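# Fill the carton's empty end cell with a bottle

## Task

One row of the carton is missing the bottle at its far end; pick up a bottle from the steel table, set it into that vacant cell, and release it so it stays there.

## Robot and tools

Robot: two arms, left_arm and right_arm, each ending in a two-finger gripper. The names do not refer to sides of any camera image. All poses share one scene frame: origin on the tabletop midway between the arms, +x pointing out over the table, +z up, and left_arm sitting on the +y side. Positions are in metres; orientations are quaternions written w first (qw, qx, qy, qz). On each gripper the fingers extend along its local +z axis and close along its local y axis. The reported end_effector_position is the spot between the finger pads, roughly 1 cm short of the fingertips. Reported hand positions can be somewhat wrong, especially when the arm is stretched far, and arms tend to settle a centimetre or more off the command, usually low.

The row format used by every motion tool: 16 numbers, left_arm first then right_arm, each arm as x, y, z, qw, qx, qy, qz, opening. x, y, z, and the quaternion form an absolute pose (a place to go to, not an offset) in the scene frame. Opening runs from -1 (closed) to +1 (fully open, 0.094 m). Both arms must always be filled in, even if one stays still; for a resting arm, repeat its last reported position and quaternion plus the opening it should keep. To hold an orientation steady, resend the same quaternion every time rather than copying a drifted reading. A row may optionally carry 12 extra numbers in 0 to 1: stiffness multipliers for left_arm's 6 joints then right_arm's 6, in Joint positions order (waist, shoulder, elbow, wrist pitch, wrist yaw, wrist roll); they persist until changed.

execute_actions(actions): a list of up to 15 actions; each action is a list of up to 15 rows, one row per 1/30 s control step, and if an action has fewer rows its final row is held until 15 steps pass. An empty list just reports state and images. If any target sits more than 0.6 m from that gripper's current position along any of the gripper's own axes, that action is rejected for both arms; a malformed action or a failing first action cancels the entire call. Each control step clips the command to within 70 mm and 16 degrees of the measured pose, so distant targets need several actions; after an action the arm only continues up to its last clipped pose. Position takes priority over orientation when both cannot be met.

move(target, speed, blocking): target is one 16-number row of absolute poses and openings. Each gripper travels a straight line toward its pose; paths finish together, lasting 0.5 to 10 s and stopping short if longer is needed. speed is path top speed in m/s, 0.002 to 0.5 (default 0.25); rotation is capped at twice that in rad/s. Openings are applied at the start. Moves do not avoid obstacles or the other arm, and real hand speed may exceed the setting near full extension. Faster contact and aiming further past the contact both press harder, so approach objects slowly and aim just at them. blocking=false returns after 0.5 s while the motion continues; then use wait or stop before issuing new rows or moves. The result adds a move: line giving the ending (done, off_target, moving, held, fault) and active limits (paced = the sent pose was clipped; held = a check blocked steps, after which the arm may jump fast), plus each gripper's distance from its target.

wait(seconds): 0 to 10 s, arms hold their last command; returns early if a running move finishes. stop(): brakes a running move; needs stopping room, fingers keep moving. zoom_image(camera, region): region [x0, y0, x1, y1] in pixels of that camera's latest image, at most 504 by 504; cameras are cam_head_left, cam_head_right, cam_high, cam_low, cam_left_wrist, cam_right_wrist, each 504x504. finished_scene(scene): pass the current scene's number once the bottle sits released in the cell; it cannot be undone.

Reading results: the state line shows each gripper's pose; Hand target lines show where the controller is steering now; step readings list positions, with HELD marking steps where an arm's command was restrained. A pose unreachable line means the clearance check altered or blocked that arm's command. grip_measured is the finger opening on the command scale (the last Joint positions value gives metres); readings may be off by about 1 mm. To grasp, command an opening roughly 0.03 below grip_measured at contact; a smaller gap grips more gently. Finger force tops out around 50 to 62 N per pad.

Joint limits (rad): waist -2.618 to 3.054, shoulder 0 to 3.142, elbow 0 to 3.142, wrist pitch -1.571 to 1.571, wrist yaw -1.571 to 1.571, wrist roll -2.094 to 2.094. Elbows cannot fully straighten.

Cautions: never let anything leave the table; avoid dropping the bottle, slamming it into the carton, or knocking the carton. Keep the arms from striking or pushing each other. Occasional outside tugs on held items or pushes on loose objects may happen, so keep a secure grip. Carrying loads heats motors: a MOTOR HOT line appears from 75 °C, at 90 °C the arm stops for 10 s, and at 100 °C it goes limp and drops what it holds; FAULT lines report such stops. An arm blocked by an object keeps pushing until given a new command. The robot holds its last command while you compose your reply.

Each tool is called by a JSON object that holds its "fn" and its "kwargs", one argument or row to a line.

## Session

{"fn": "execute_actions", "kwargs": {
  "actions": []
}}

Scene clock: 0.00 s.
left_arm: end_effector_position=(+0.5283, +0.0880, +0.2692) grip_measured=+1.000 end_effector_quat_wxyz=(+0.524, -0.108, +0.843, -0.059) | right_arm: end_effector_position=(+0.3584, -0.5783, +0.1548) grip_measured=+1.000 end_effector_quat_wxyz=(+0.102, +0.773, +0.543, +0.311)
Joint positions: left_arm=[-0.445  1.923  1.743 -0.313 -0.345 -0.419  0.094] | right_arm=[-0.784  1.735  1.424 -0.922 -0.588  1.205  0.094]
Joint velocities: left_arm=[-0.022  0.002 -0.012 -0.066  0.022 -0.037  0.   ] | right_arm=[-0.002  0.002 -0.007  0.007  0.081  0.11   0.   ]
Motor temperatures (°C, as the motors report them): left_arm=[23 23 22 24 22 25] | right_arm=[24 22 24 24 24 24]
Hand target (left_arm): +0.527, +0.089, +0.266; +0.518, -0.107, +0.847, -0.054
Hand target (right_arm): +0.359, -0.578, +0.159; +0.106, +0.771, +0.545, +0.313
Joint stiffness scale: left_arm=[1. 1. 1. 1. 1. 1.] | right_arm=[1. 1. 1. 1. 1. 1.]

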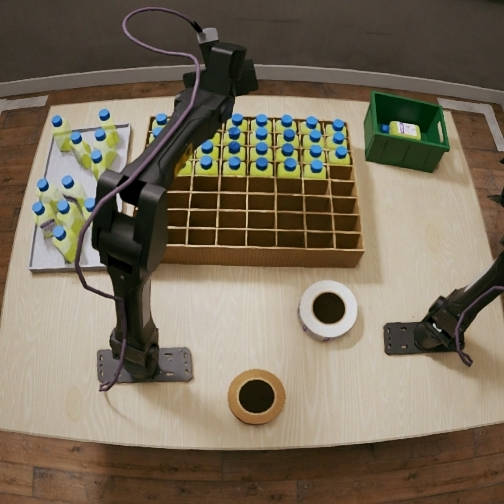

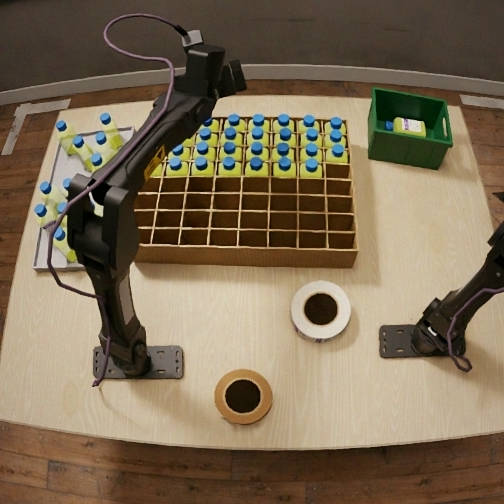

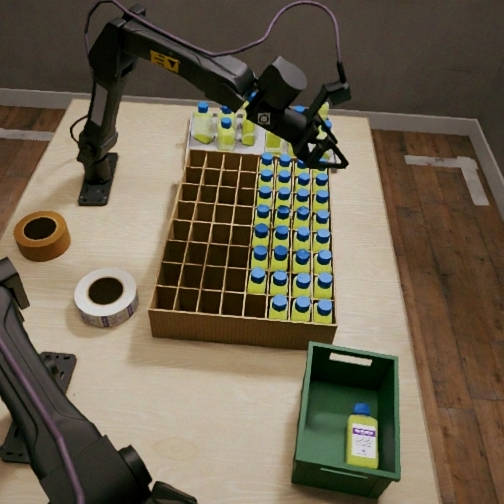

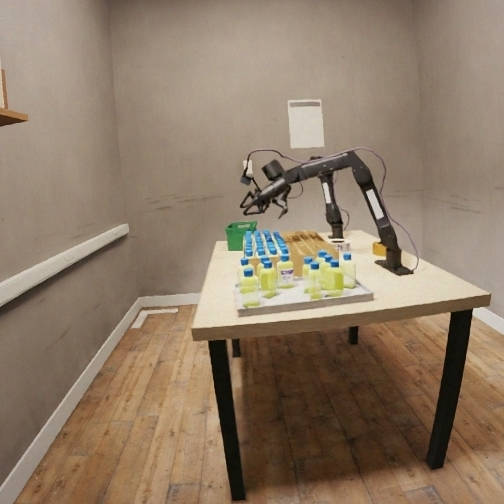

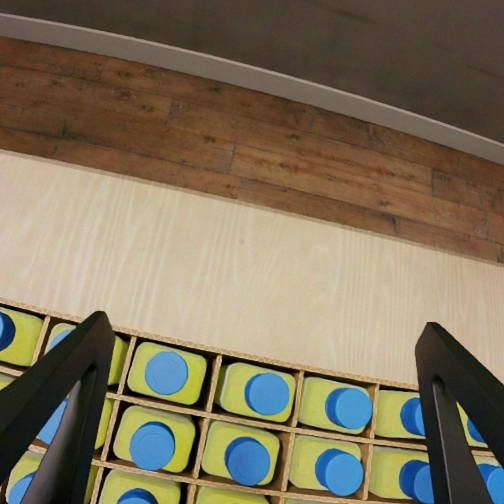

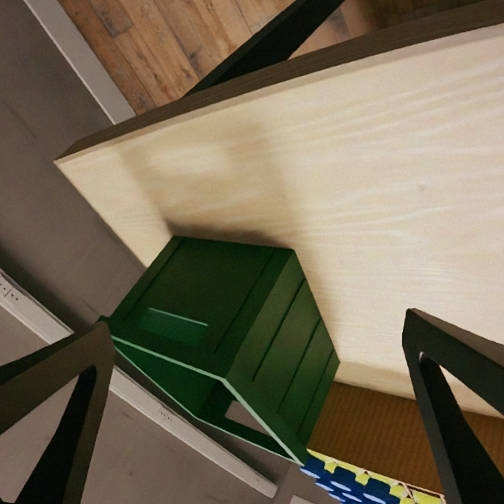

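{"fn": "zoom_image", "kwargs": {
  "camera": "cam_head_left",
  "region": [0, 80, 400, 300]
}}

{"fn": "zoom_image", "kwargs": {
  "camera": "cam_high",
  "region": [130, 80, 400, 360]
}}

{"fn": "zoom_image", "kwargs": {
  "camera": "cam_low",
  "region": [200, 200, 420, 330]
}}

Region (0, 80, 400, 300) of cam_head_left's 504x504 image, scaled by 1.260, with more detail than that image has; it fills the top 277 rows of this view, and the rest is white.

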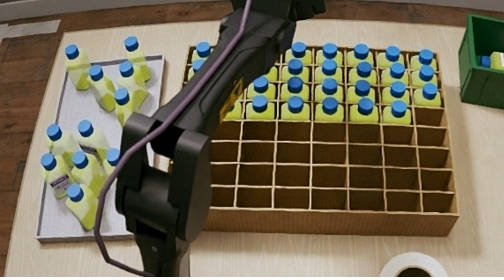

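Region (130, 80, 400, 360) of cam_high's 504x504 image, scaled by 1.800, with more detail than that image has; it fills the left 486 columns of this view, and the rest is white.

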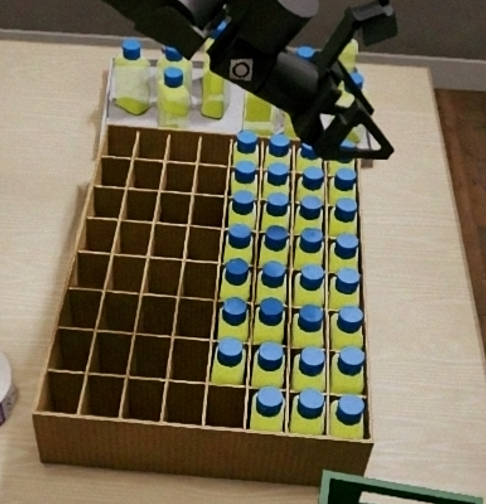

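Region (200, 200, 420, 330) of cam_low's 504x504 image, scaled by 2.291, with more detail than that image has; it fills the top 298 rows of this view, and the rest is white.

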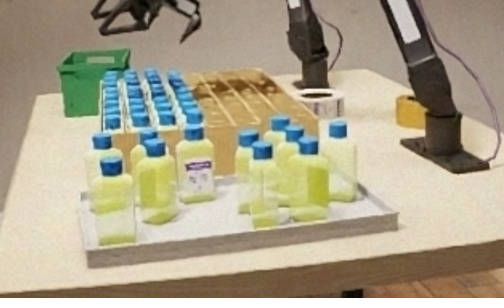

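{"fn": "move", "kwargs": {
  "target": [0.40, 0.50, 0.30, 0, -0.228, 0.974, 0, 1.0, 0.3584, -0.5783, 0.1548, 0.102, 0.773, 0.543, 0.311, 1.0],
  "speed": 0.25
}}

Scene clock: 6.93 s.
left_arm: end_effector_position=(+0.3932, +0.4998, +0.3001) grip_measured=+1.000 end_effector_quat_wxyz=(+0.275, -0.232, +0.929, +0.085) | right_arm: end_effector_position=(+0.3584, -0.5783, +0.1548) grip_measured=+1.000 end_effector_quat_wxyz=(+0.102, +0.773, +0.543, +0.311)
Joint positions: left_arm=[ 0.482  2.241  2.808 -1.555  0.007  0.065  0.094] | right_arm=[-0.784  1.735  1.424 -0.922 -0.588  1.205  0.094]
Joint velocities: left_arm=[-0.022 -0.002 -0.012 -0.066  0.007  0.051  0.   ] | right_arm=[ 0.002 -0.002  0.012  0.022  0.007  0.051  0.   ]
Motor temperatures (°C, as the motors report them): left_arm=[23 25 22 25 22 25] | right_arm=[24 23 25 24 24 24]
Hand target (left_arm): +0.394, +0.496, +0.296; +0.266, -0.225, +0.933, +0.088
Hand target (right_arm): +0.358, -0.578, +0.155; +0.102, +0.773, +0.543, +0.311
Off the commanded pose (left_arm): 0.007 m, 33 deg; orientation clipped at the last step of the last action.
Off the commanded pose (right_arm): 0.000 m, 0 deg.
Joint stiffness scale: left_arm=[1. 1. 1. 1. 1. 1.] | right_arm=[1. 1. 1. 1. 1. 1.]
joint sent to its limit (left arm) — the command would take joint 4 (wrist pitch) past its lower limit, so that joint was sent only as far as its limit.
move: off_target (left_arm); limits=paced

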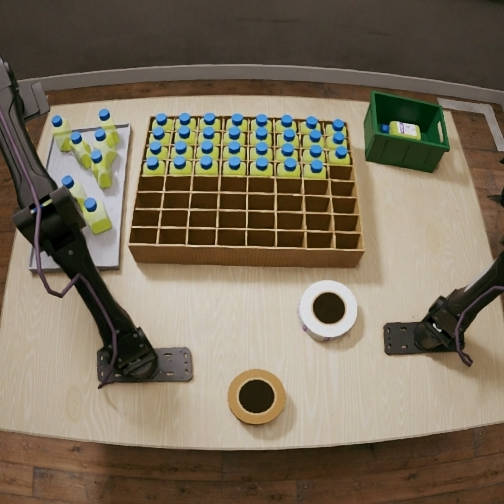

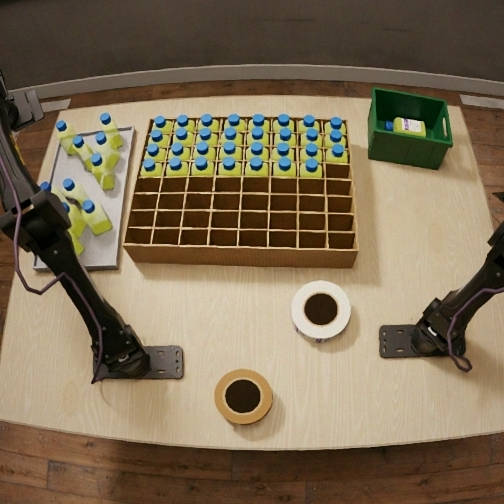

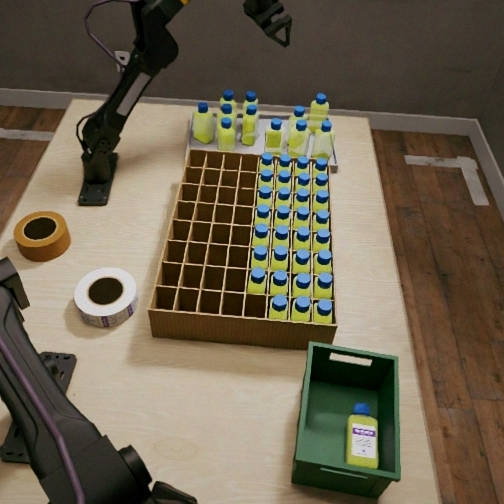

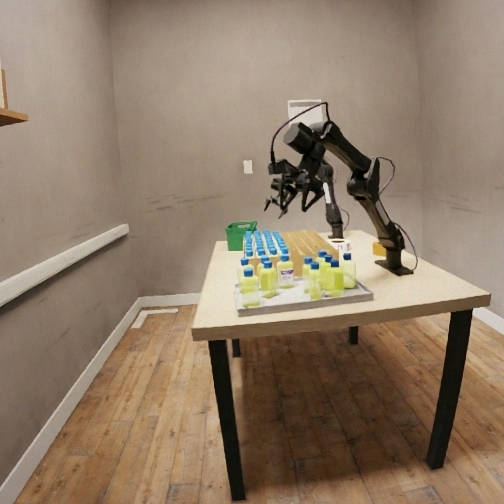

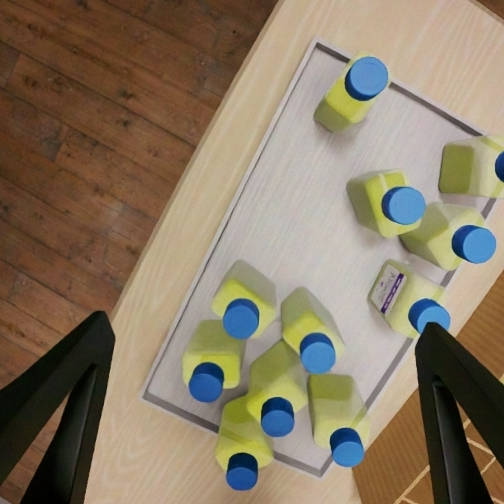

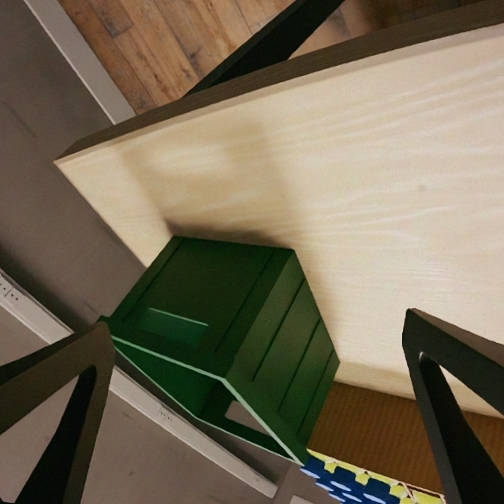

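{"fn": "move", "kwargs": {
  "target": [0.30, 0.49, 0.19, 0, -0.3036, 0.9528, 0, 1.0, 0.3584, -0.5783, 0.1548, 0.102, 0.773, 0.543, 0.311, 1.0],
  "speed": 0.15
}}

Scene clock: 23.37 s.
left_arm: end_effector_position=(+0.3108, +0.4901, +0.1853) grip_measured=+1.000 end_effector_quat_wxyz=(+0.056, -0.293, +0.954, +0.019) | right_arm: end_effector_position=(+0.3584, -0.5783, +0.1548) grip_measured=+1.000 end_effector_quat_wxyz=(+0.102, +0.773, +0.543, +0.311)
Joint positions: left_arm=[ 0.564  2.11   2.222 -1.564  0.002  0.043  0.094] | right_arm=[-0.784  1.735  1.424 -0.922 -0.588  1.205  0.094]
Joint velocities: left_arm=[-0.007 -0.012  0.002 -0.022 -0.037 -0.081  0.   ] | right_arm=[-0.002 -0.002 -0.017 -0.022  0.081 -0.022  0.   ]
Motor temperatures (°C, as the motors report them): left_arm=[23 27 23 25 22 25] | right_arm=[24 25 25 25 24 24]
Hand target (left_arm): +0.303, +0.491, +0.188; +0.051, -0.301, +0.952, +0.020
Hand target (right_arm): +0.358, -0.578, +0.155; +0.102, +0.773, +0.543, +0.311
Off the commanded pose (left_arm): 0.012 m, 7 deg.
Off the commanded pose (right_arm): 0.000 m, 0 deg.
Joint stiffness scale: left_arm=[1. 1. 1. 1. 1. 1.] | right_arm=[1. 1. 1. 1. 1. 1.]
joint sent to its limit (left arm) — the command would take joint 4 (wrist pitch) past its lower limit, so that joint was sent only as far as its limit.
move: off_target (left_arm)

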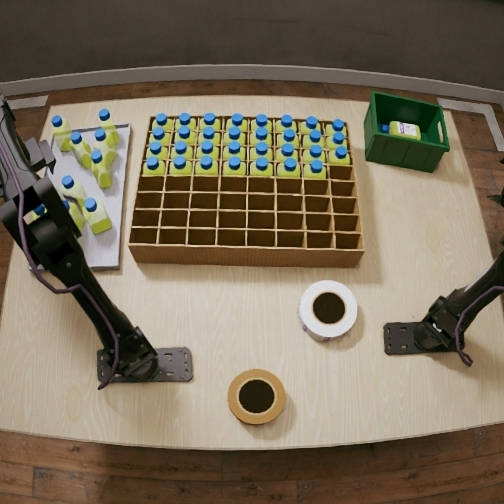

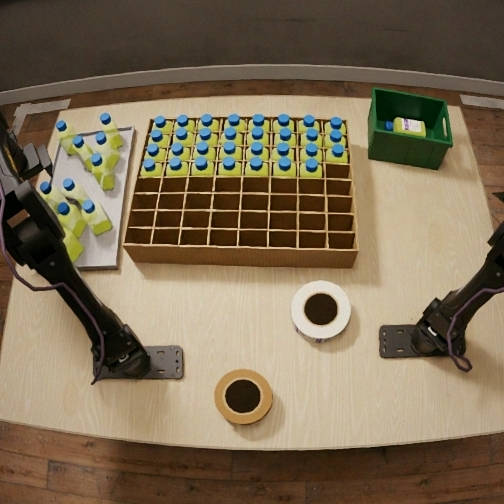

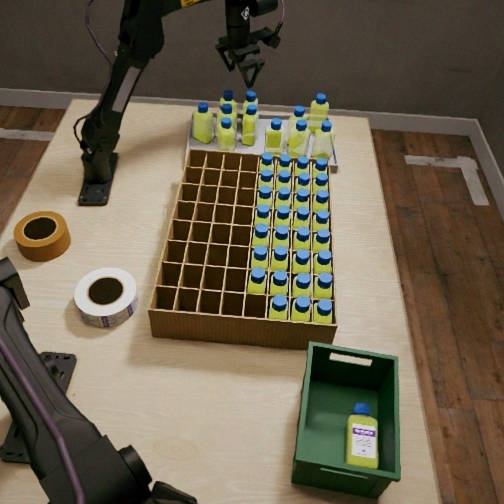

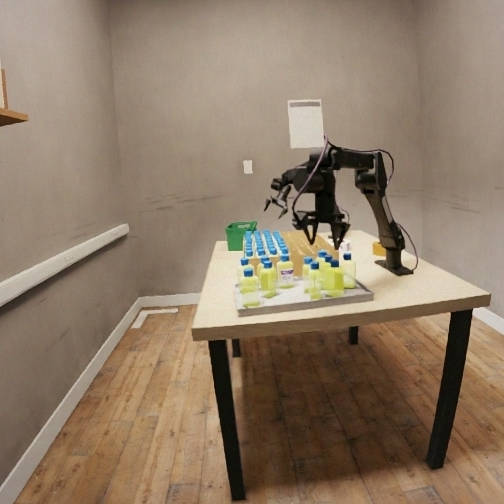

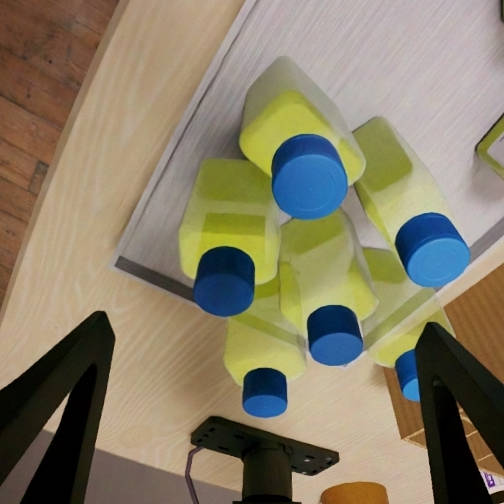

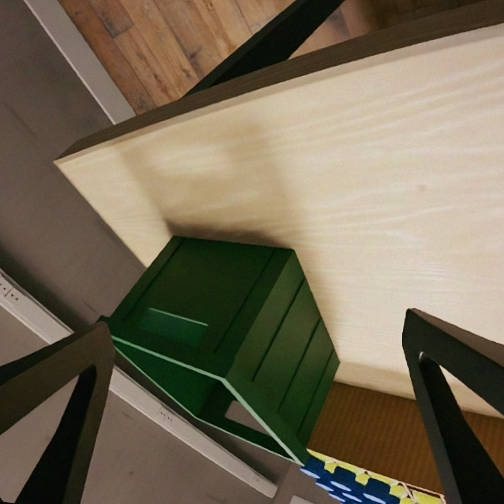

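{"fn": "move", "kwargs": {
  "target": [0.261, 0.456, 0.185, 0, -0.2935, 0.956, 0, 1.0, 0.3584, -0.5783, 0.1548, 0.102, 0.773, 0.543, 0.311, 1.0],
  "speed": 0.1
}}

Scene clock: 27.43 s.
left_arm: end_effector_position=(+0.2664, +0.4572, +0.1832) grip_measured=+1.000 end_effector_quat_wxyz=(+0.014, -0.293, +0.956, +0.004) | right_arm: end_effector_position=(+0.3584, -0.5783, +0.1548) grip_measured=+1.000 end_effector_quat_wxyz=(+0.102, +0.773, +0.543, +0.311)
Joint positions: left_arm=[ 0.564  1.944  1.973 -1.571  0.002  0.043  0.094] | right_arm=[-0.784  1.735  1.424 -0.922 -0.588  1.205  0.094]
Joint velocities: left_arm=[-0.012  0.002  0.007  0.007  0.007 -0.066  0.   ] | right_arm=[-0.012  0.002  0.017 -0.081  0.051 -0.007  0.   ]
Motor temperatures (°C, as the motors report them): left_arm=[23 27 23 25 22 25] | right_arm=[24 25 25 25 24 24]
Hand target (left_arm): +0.262, +0.456, +0.183; +0.010, -0.293, +0.956, +0.004
Hand target (right_arm): +0.358, -0.578, +0.155; +0.102, +0.773, +0.543, +0.311
Off the commanded pose (left_arm): 0.006 m, 2 deg.
Off the commanded pose (right_arm): 0.000 m, 0 deg.
Joint stiffness scale: left_arm=[1. 1. 1. 1. 1. 1.] | right_arm=[1. 1. 1. 1. 1. 1.]
joint sent to its limit (left arm) — the command would take joint 4 (wrist pitch) past its lower limit, so that joint was sent only as far as its limit.
move: done

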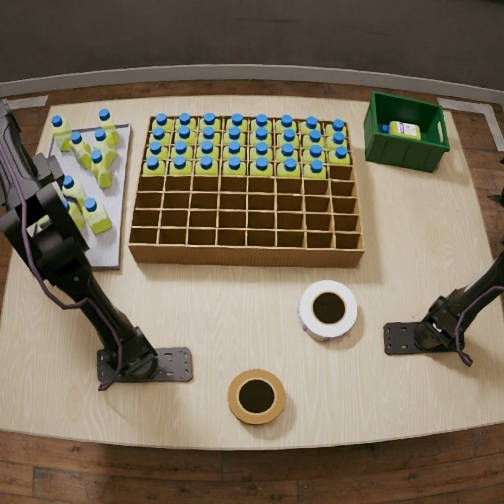

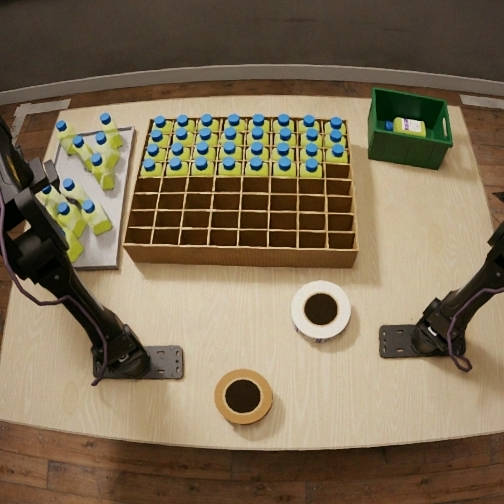

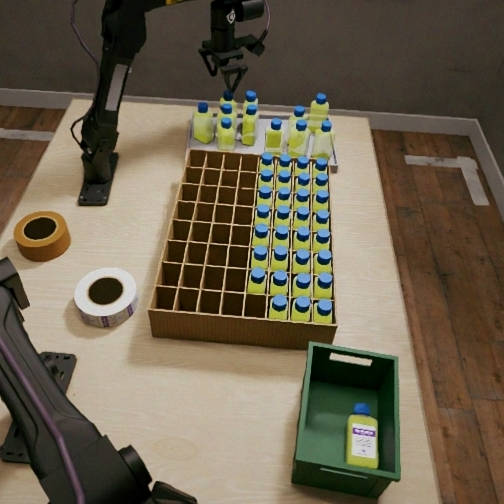

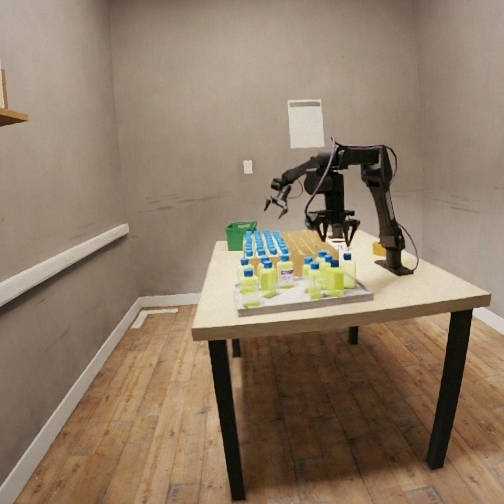

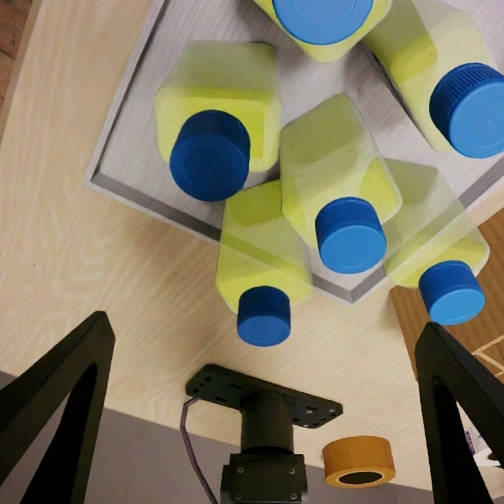

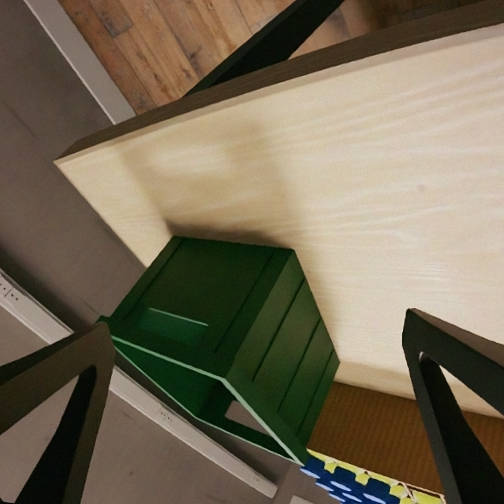

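{"fn": "move", "kwargs": {
  "target": [0.206, 0.417, 0.185, 0, -0.2935, 0.956, 0, 1.0, 0.3584, -0.5783, 0.1548, 0.102, 0.773, 0.543, 0.311, 1.0],
  "speed": 0.1
}}

Scene clock: 29.47 s.
left_arm: end_effector_position=(+0.2098, +0.4152, +0.1845) grip_measured=+1.000 end_effector_quat_wxyz=(-0.002, -0.292, +0.956, -0.002) | right_arm: end_effector_position=(+0.3584, -0.5783, +0.1548) grip_measured=+1.000 end_effector_quat_wxyz=(+0.102, +0.773, +0.543, +0.311)
Joint positions: left_arm=[ 0.564  1.687  1.655 -1.544  0.002  0.046  0.094] | right_arm=[-0.784  1.735  1.424 -0.922 -0.588  1.205  0.094]
Joint velocities: left_arm=[ 0.007 -0.017 -0.012  0.007  0.022 -0.051  0.   ] | right_arm=[ 0.012  0.007  0.002  0.007 -0.022 -0.051  0.   ]
Motor temperatures (°C, as the motors report them): left_arm=[23 27 23 25 22 25] | right_arm=[24 25 25 25 24 24]
Hand target (left_arm): +0.206, +0.417, +0.184; -0.000, -0.293, +0.956, -0.000
Hand target (right_arm): +0.358, -0.578, +0.155; +0.102, +0.773, +0.543, +0.311
Off the commanded pose (left_arm): 0.004 m, 0 deg.
Off the commanded pose (right_arm): 0.000 m, 0 deg.
Joint stiffness scale: left_arm=[1. 1. 1. 1. 1. 1.] | right_arm=[1. 1. 1. 1. 1. 1.]
move: done

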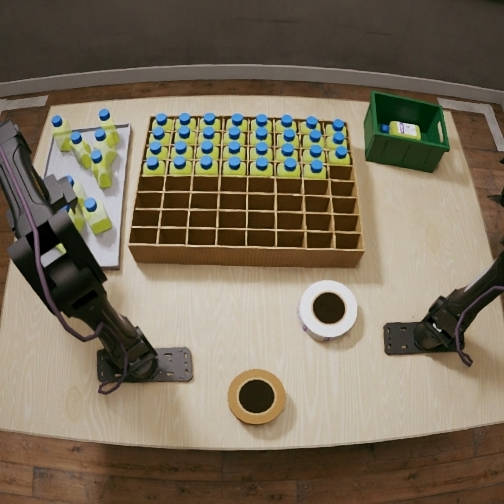

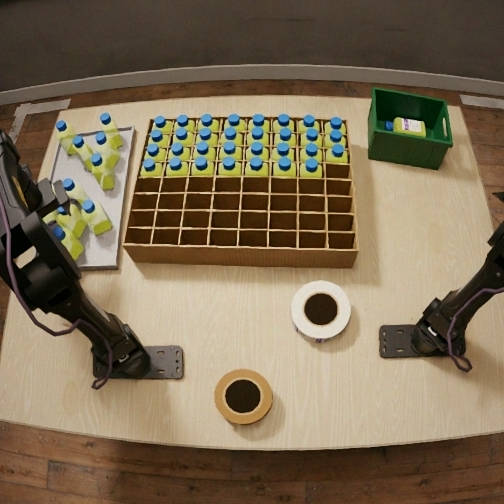

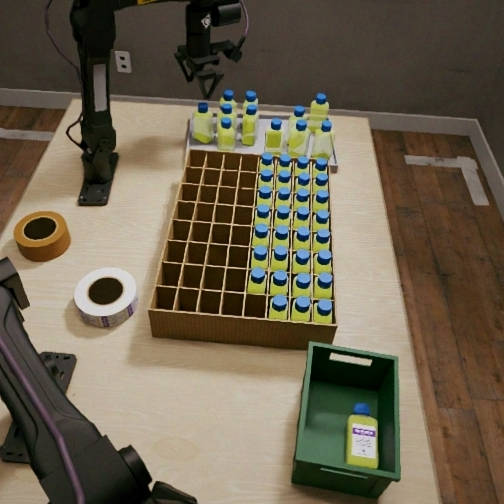

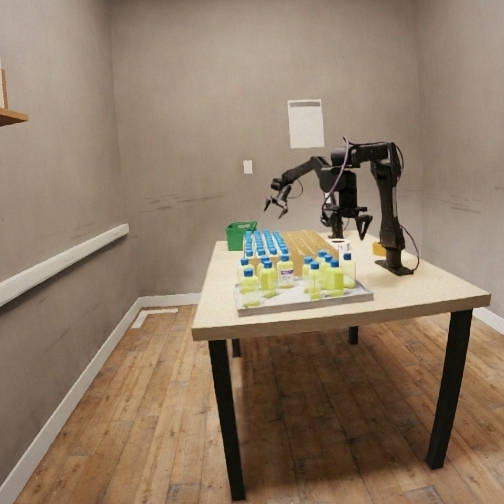

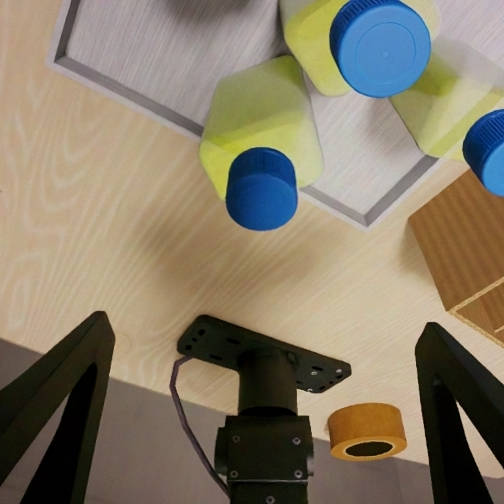

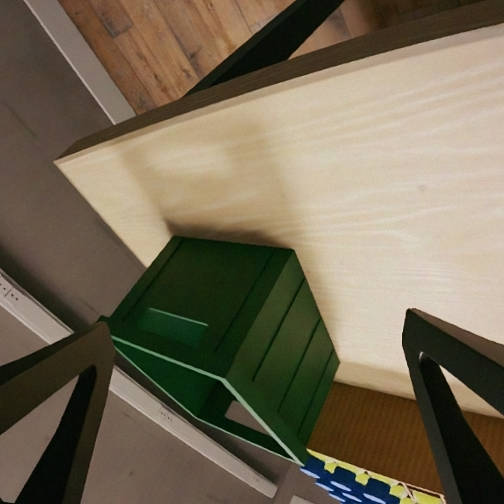

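{"fn": "zoom_image", "kwargs": {
  "camera": "cam_low",
  "region": [280, 180, 420, 320]
}}

{"fn": "zoom_image", "kwargs": {
  "camera": "cam_high",
  "region": [150, 30, 290, 170]
}}

Region (280, 180, 420, 320) of cam_low's 504x504 image, scaled by 3.600, with more detail than that image has.

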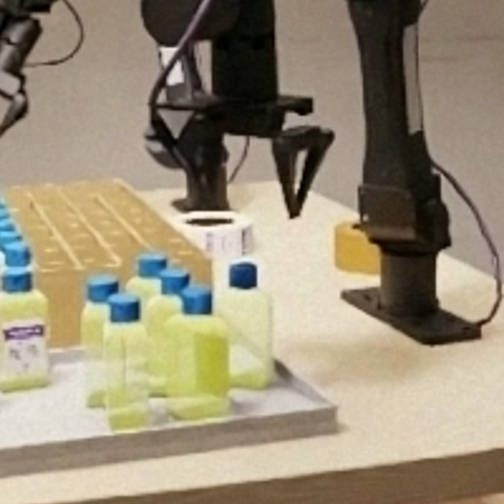

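Region (150, 30, 290, 170) of cam_high's 504x504 image, scaled by 3.600, with more detail than that image has.

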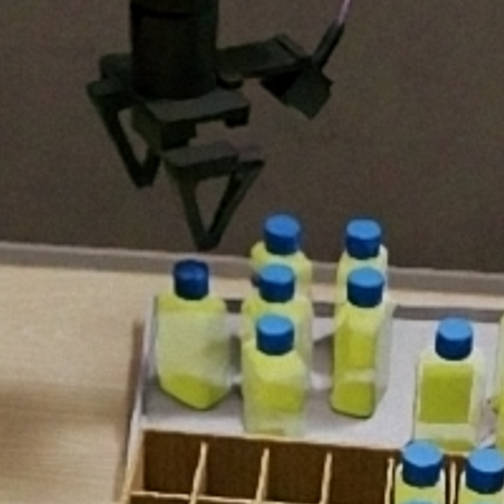

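{"fn": "move", "kwargs": {
  "target": [0.209, 0.416, 0.185, 0, 0.342, 0.940, 0, 1.0, 0.3584, -0.5783, 0.1548, 0.102, 0.773, 0.543, 0.311, 1.0],
  "speed": 0.25
}}

Scene clock: 35.93 s.
left_arm: end_effector_position=(+0.2101, +0.4154, +0.1845) grip_measured=+1.000 end_effector_quat_wxyz=(-0.000, +0.339, +0.941, -0.003) | right_arm: end_effector_position=(+0.3584, -0.5783, +0.1548) grip_measured=+1.000 end_effector_quat_wxyz=(+0.102, +0.773, +0.543, +0.311)
Joint positions: left_arm=[ 0.564  1.687  1.655 -1.543  0.002  1.329  0.094] | right_arm=[-0.784  1.735  1.424 -0.922 -0.588  1.205  0.094]
Joint velocities: left_arm=[-0.017  0.002  0.007 -0.007 -0.007  0.037  0.   ] | right_arm=[ 0.022 -0.022 -0.002 -0.022 -0.022 -0.007  0.   ]
Motor temperatures (°C, as the motors report them): left_arm=[23 27 23 25 22 25] | right_arm=[24 25 25 25 24 24]
Hand target (left_arm): +0.209, +0.416, +0.185; -0.000, +0.342, +0.940, +0.000
Hand target (right_arm): +0.358, -0.578, +0.155; +0.102, +0.773, +0.543, +0.311
Off the commanded pose (left_arm): 0.001 m, 0 deg.
Off the commanded pose (right_arm): 0.000 m, 0 deg.
Joint stiffness scale: left_arm=[1. 1. 1. 1. 1. 1.] | right_arm=[1. 1. 1. 1. 1. 1.]
move: done

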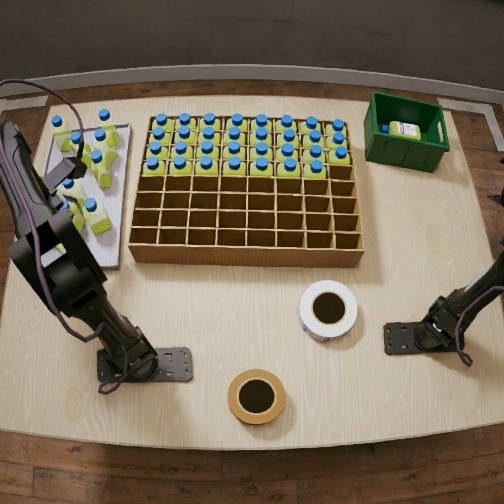

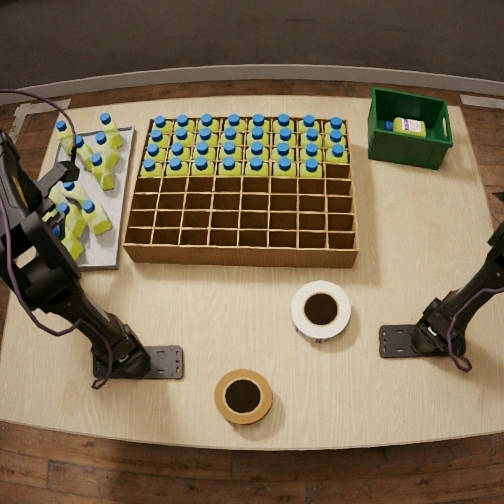

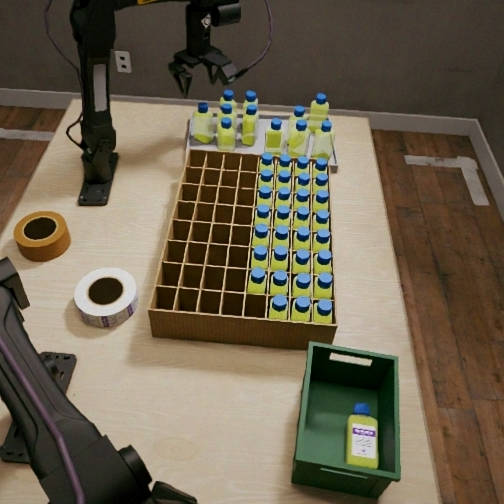

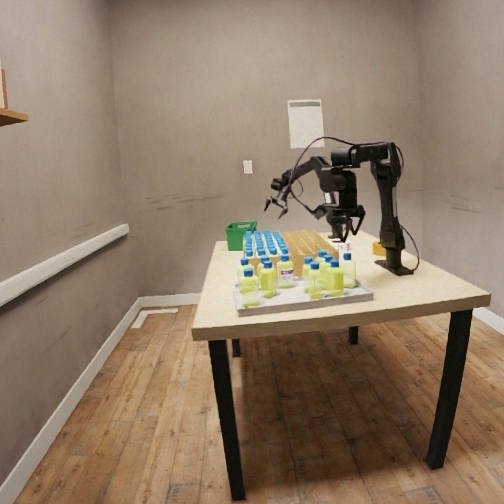

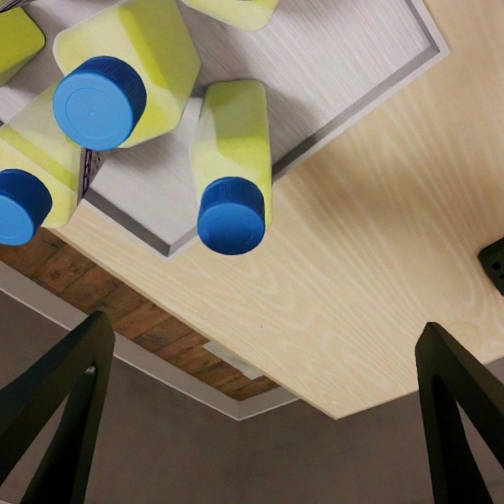

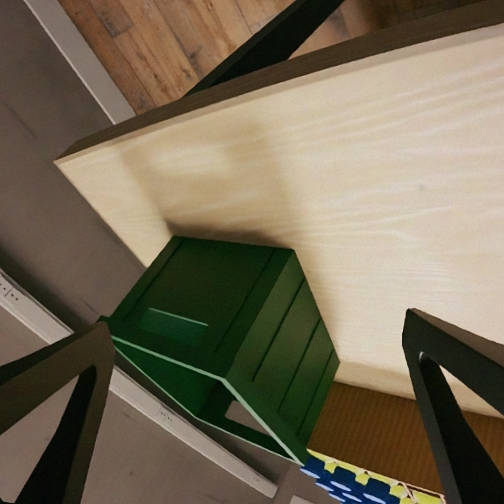

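{"fn": "move", "kwargs": {
  "target": [0.221, 0.4245, 0.15, 0, 0.342, 0.940, 0, 0.35, 0.3584, -0.5783, 0.1548, 0.102, 0.773, 0.543, 0.311, 1.0],
  "speed": 0.08
}}

Scene clock: 38.53 s.
left_arm: end_effector_position=(+0.2231, +0.4251, +0.1567) grip_measured=+0.352 end_effector_quat_wxyz=(+0.006, +0.340, +0.940, +0.007) | right_arm: end_effector_position=(+0.3584, -0.5783, +0.1548) grip_measured=+1.000 end_effector_quat_wxyz=(+0.102, +0.773, +0.543, +0.311)
Joint positions: left_arm=[ 0.564  1.713  1.572 -1.413  0.002  1.332  0.063] | right_arm=[-0.784  1.735  1.424 -0.922 -0.588  1.205  0.094]
Joint velocities: left_arm=[-0.002 -0.007  0.017  0.037 -0.022 -0.066  0.001] | right_arm=[ 0.007 -0.012  0.002  0.037 -0.022  0.007  0.   ]
Motor temperatures (°C, as the motors report them): left_arm=[23 27 23 25 22 25] | right_arm=[24 25 26 25 24 24]
Hand target (left_arm): +0.222, +0.425, +0.150; +0.000, +0.342, +0.940, +0.000
Hand target (right_arm): +0.358, -0.578, +0.155; +0.102, +0.773, +0.543, +0.311
Off the commanded pose (left_arm): 0.007 m, 1 deg.
Off the commanded pose (right_arm): 0.000 m, 0 deg.
Joint stiffness scale: left_arm=[1. 1. 1. 1. 1. 1.] | right_arm=[1. 1. 1. 1. 1. 1.]
move: done

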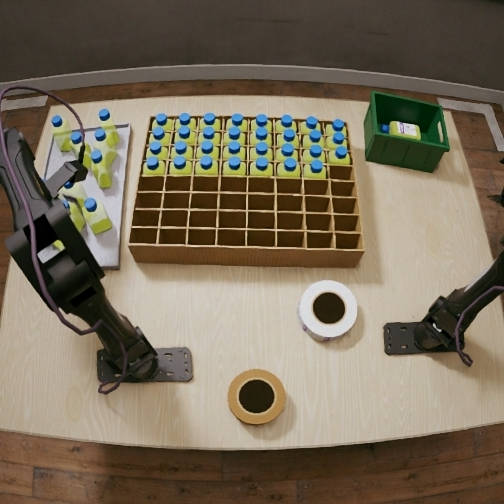

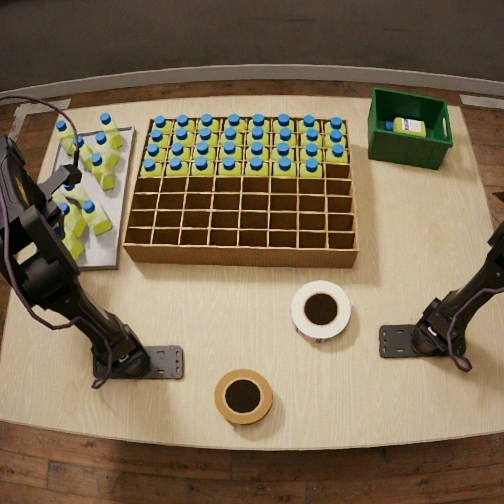

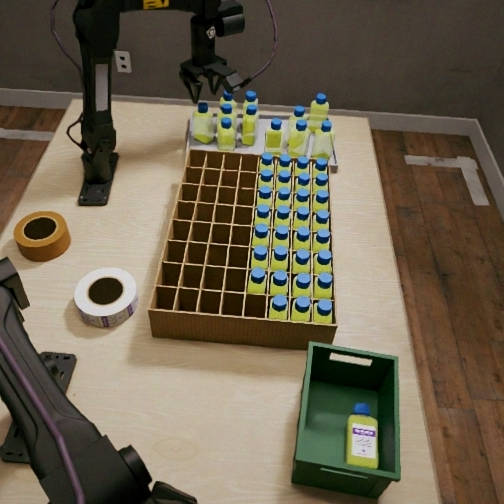

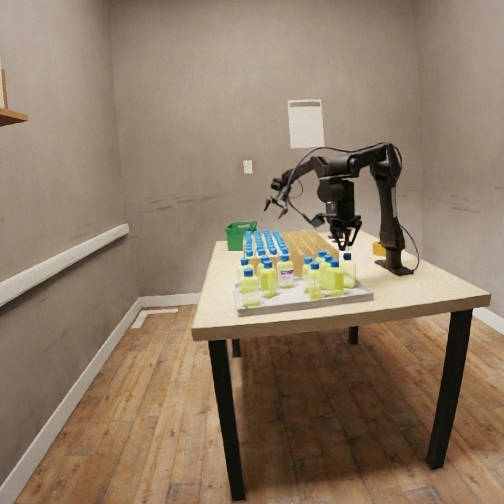

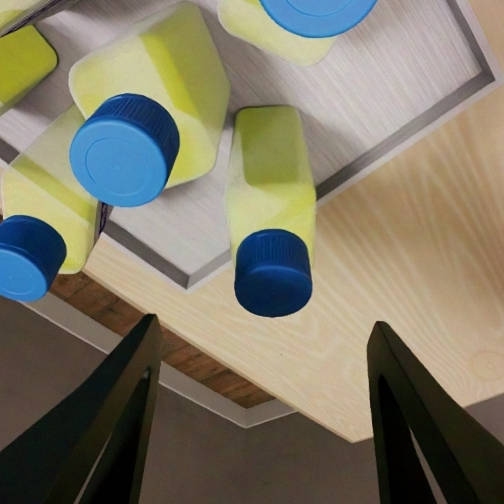

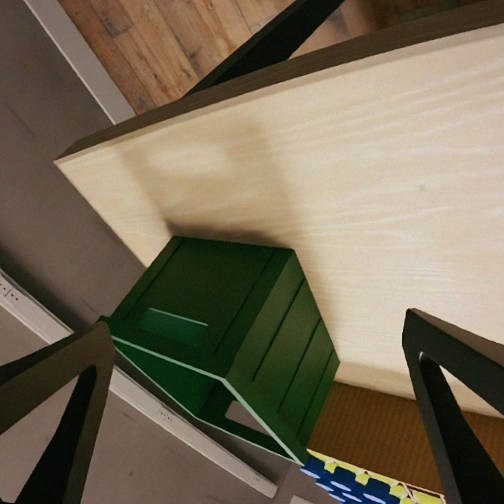

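{"fn": "move", "kwargs": {
  "target": [0.219, 0.422, 0.085, 0, 0.342, 0.940, 0, 0.35, 0.3584, -0.5783, 0.1548, 0.102, 0.773, 0.543, 0.311, 1.0],
  "speed": 0.06
}}

Scene clock: 40.63 s.
left_arm: end_effector_position=(+0.2232, +0.4251, +0.0932) grip_measured=+0.352 end_effector_quat_wxyz=(+0.008, +0.340, +0.940, +0.010) | right_arm: end_effector_position=(+0.3584, -0.5783, +0.1548) grip_measured=+1.000 end_effector_quat_wxyz=(+0.102, +0.773, +0.543, +0.311)
Joint positions: left_arm=[ 0.564  1.713  1.32  -1.153  0.002  1.332  0.063] | right_arm=[-0.784  1.735  1.424 -0.922 -0.588  1.205  0.094]
Joint velocities: left_arm=[-0.012 -0.002 -0.012  0.051 -0.022 -0.007 -0.001] | right_arm=[-0.002  0.002 -0.017  0.037  0.007  0.051  0.   ]
Motor temperatures (°C, as the motors report them): left_arm=[23 27 23 25 22 25] | right_arm=[24 25 26 25 24 24]
Hand target (left_arm): +0.221, +0.423, +0.085; +0.000, +0.342, +0.940, +0.000
Hand target (right_arm): +0.358, -0.578, +0.155; +0.102, +0.773, +0.543, +0.311
Off the commanded pose (left_arm): 0.010 m, 1 deg.
Off the commanded pose (right_arm): 0.000 m, 0 deg.
Joint stiffness scale: left_arm=[1. 1. 1. 1. 1. 1.] | right_arm=[1. 1. 1. 1. 1. 1.]
move: done

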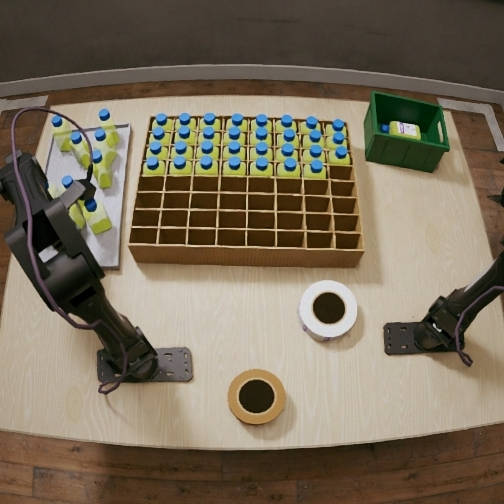

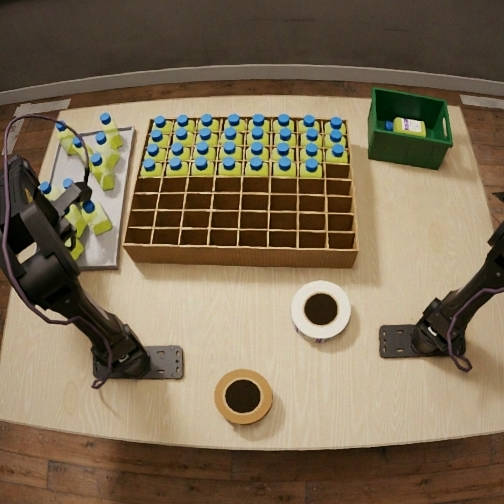

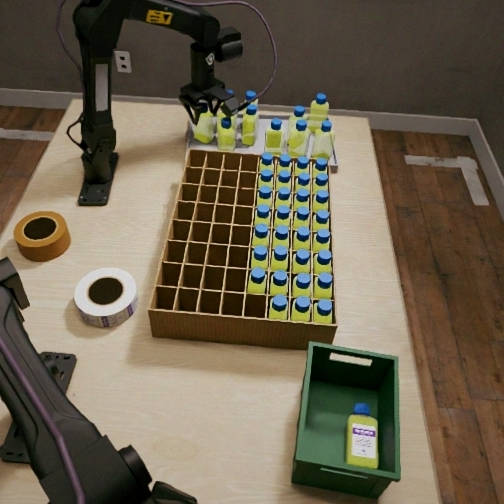

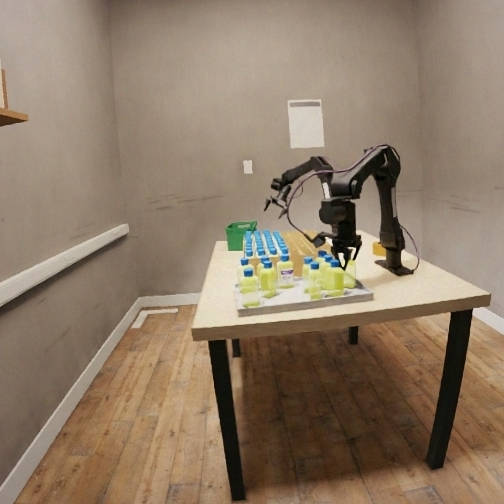

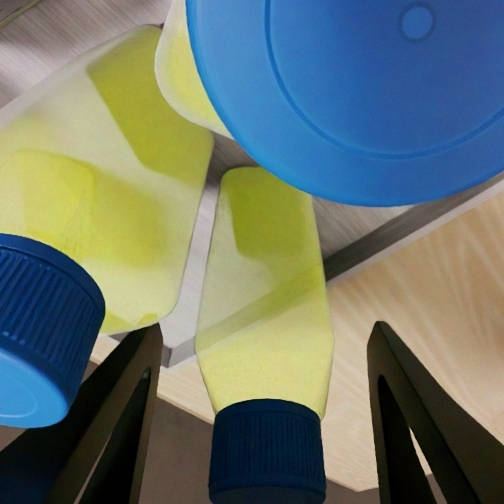

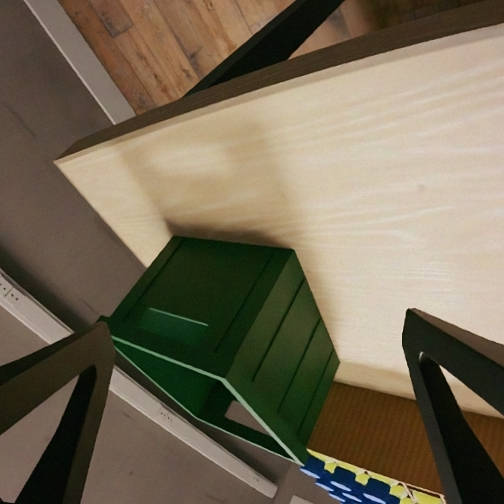

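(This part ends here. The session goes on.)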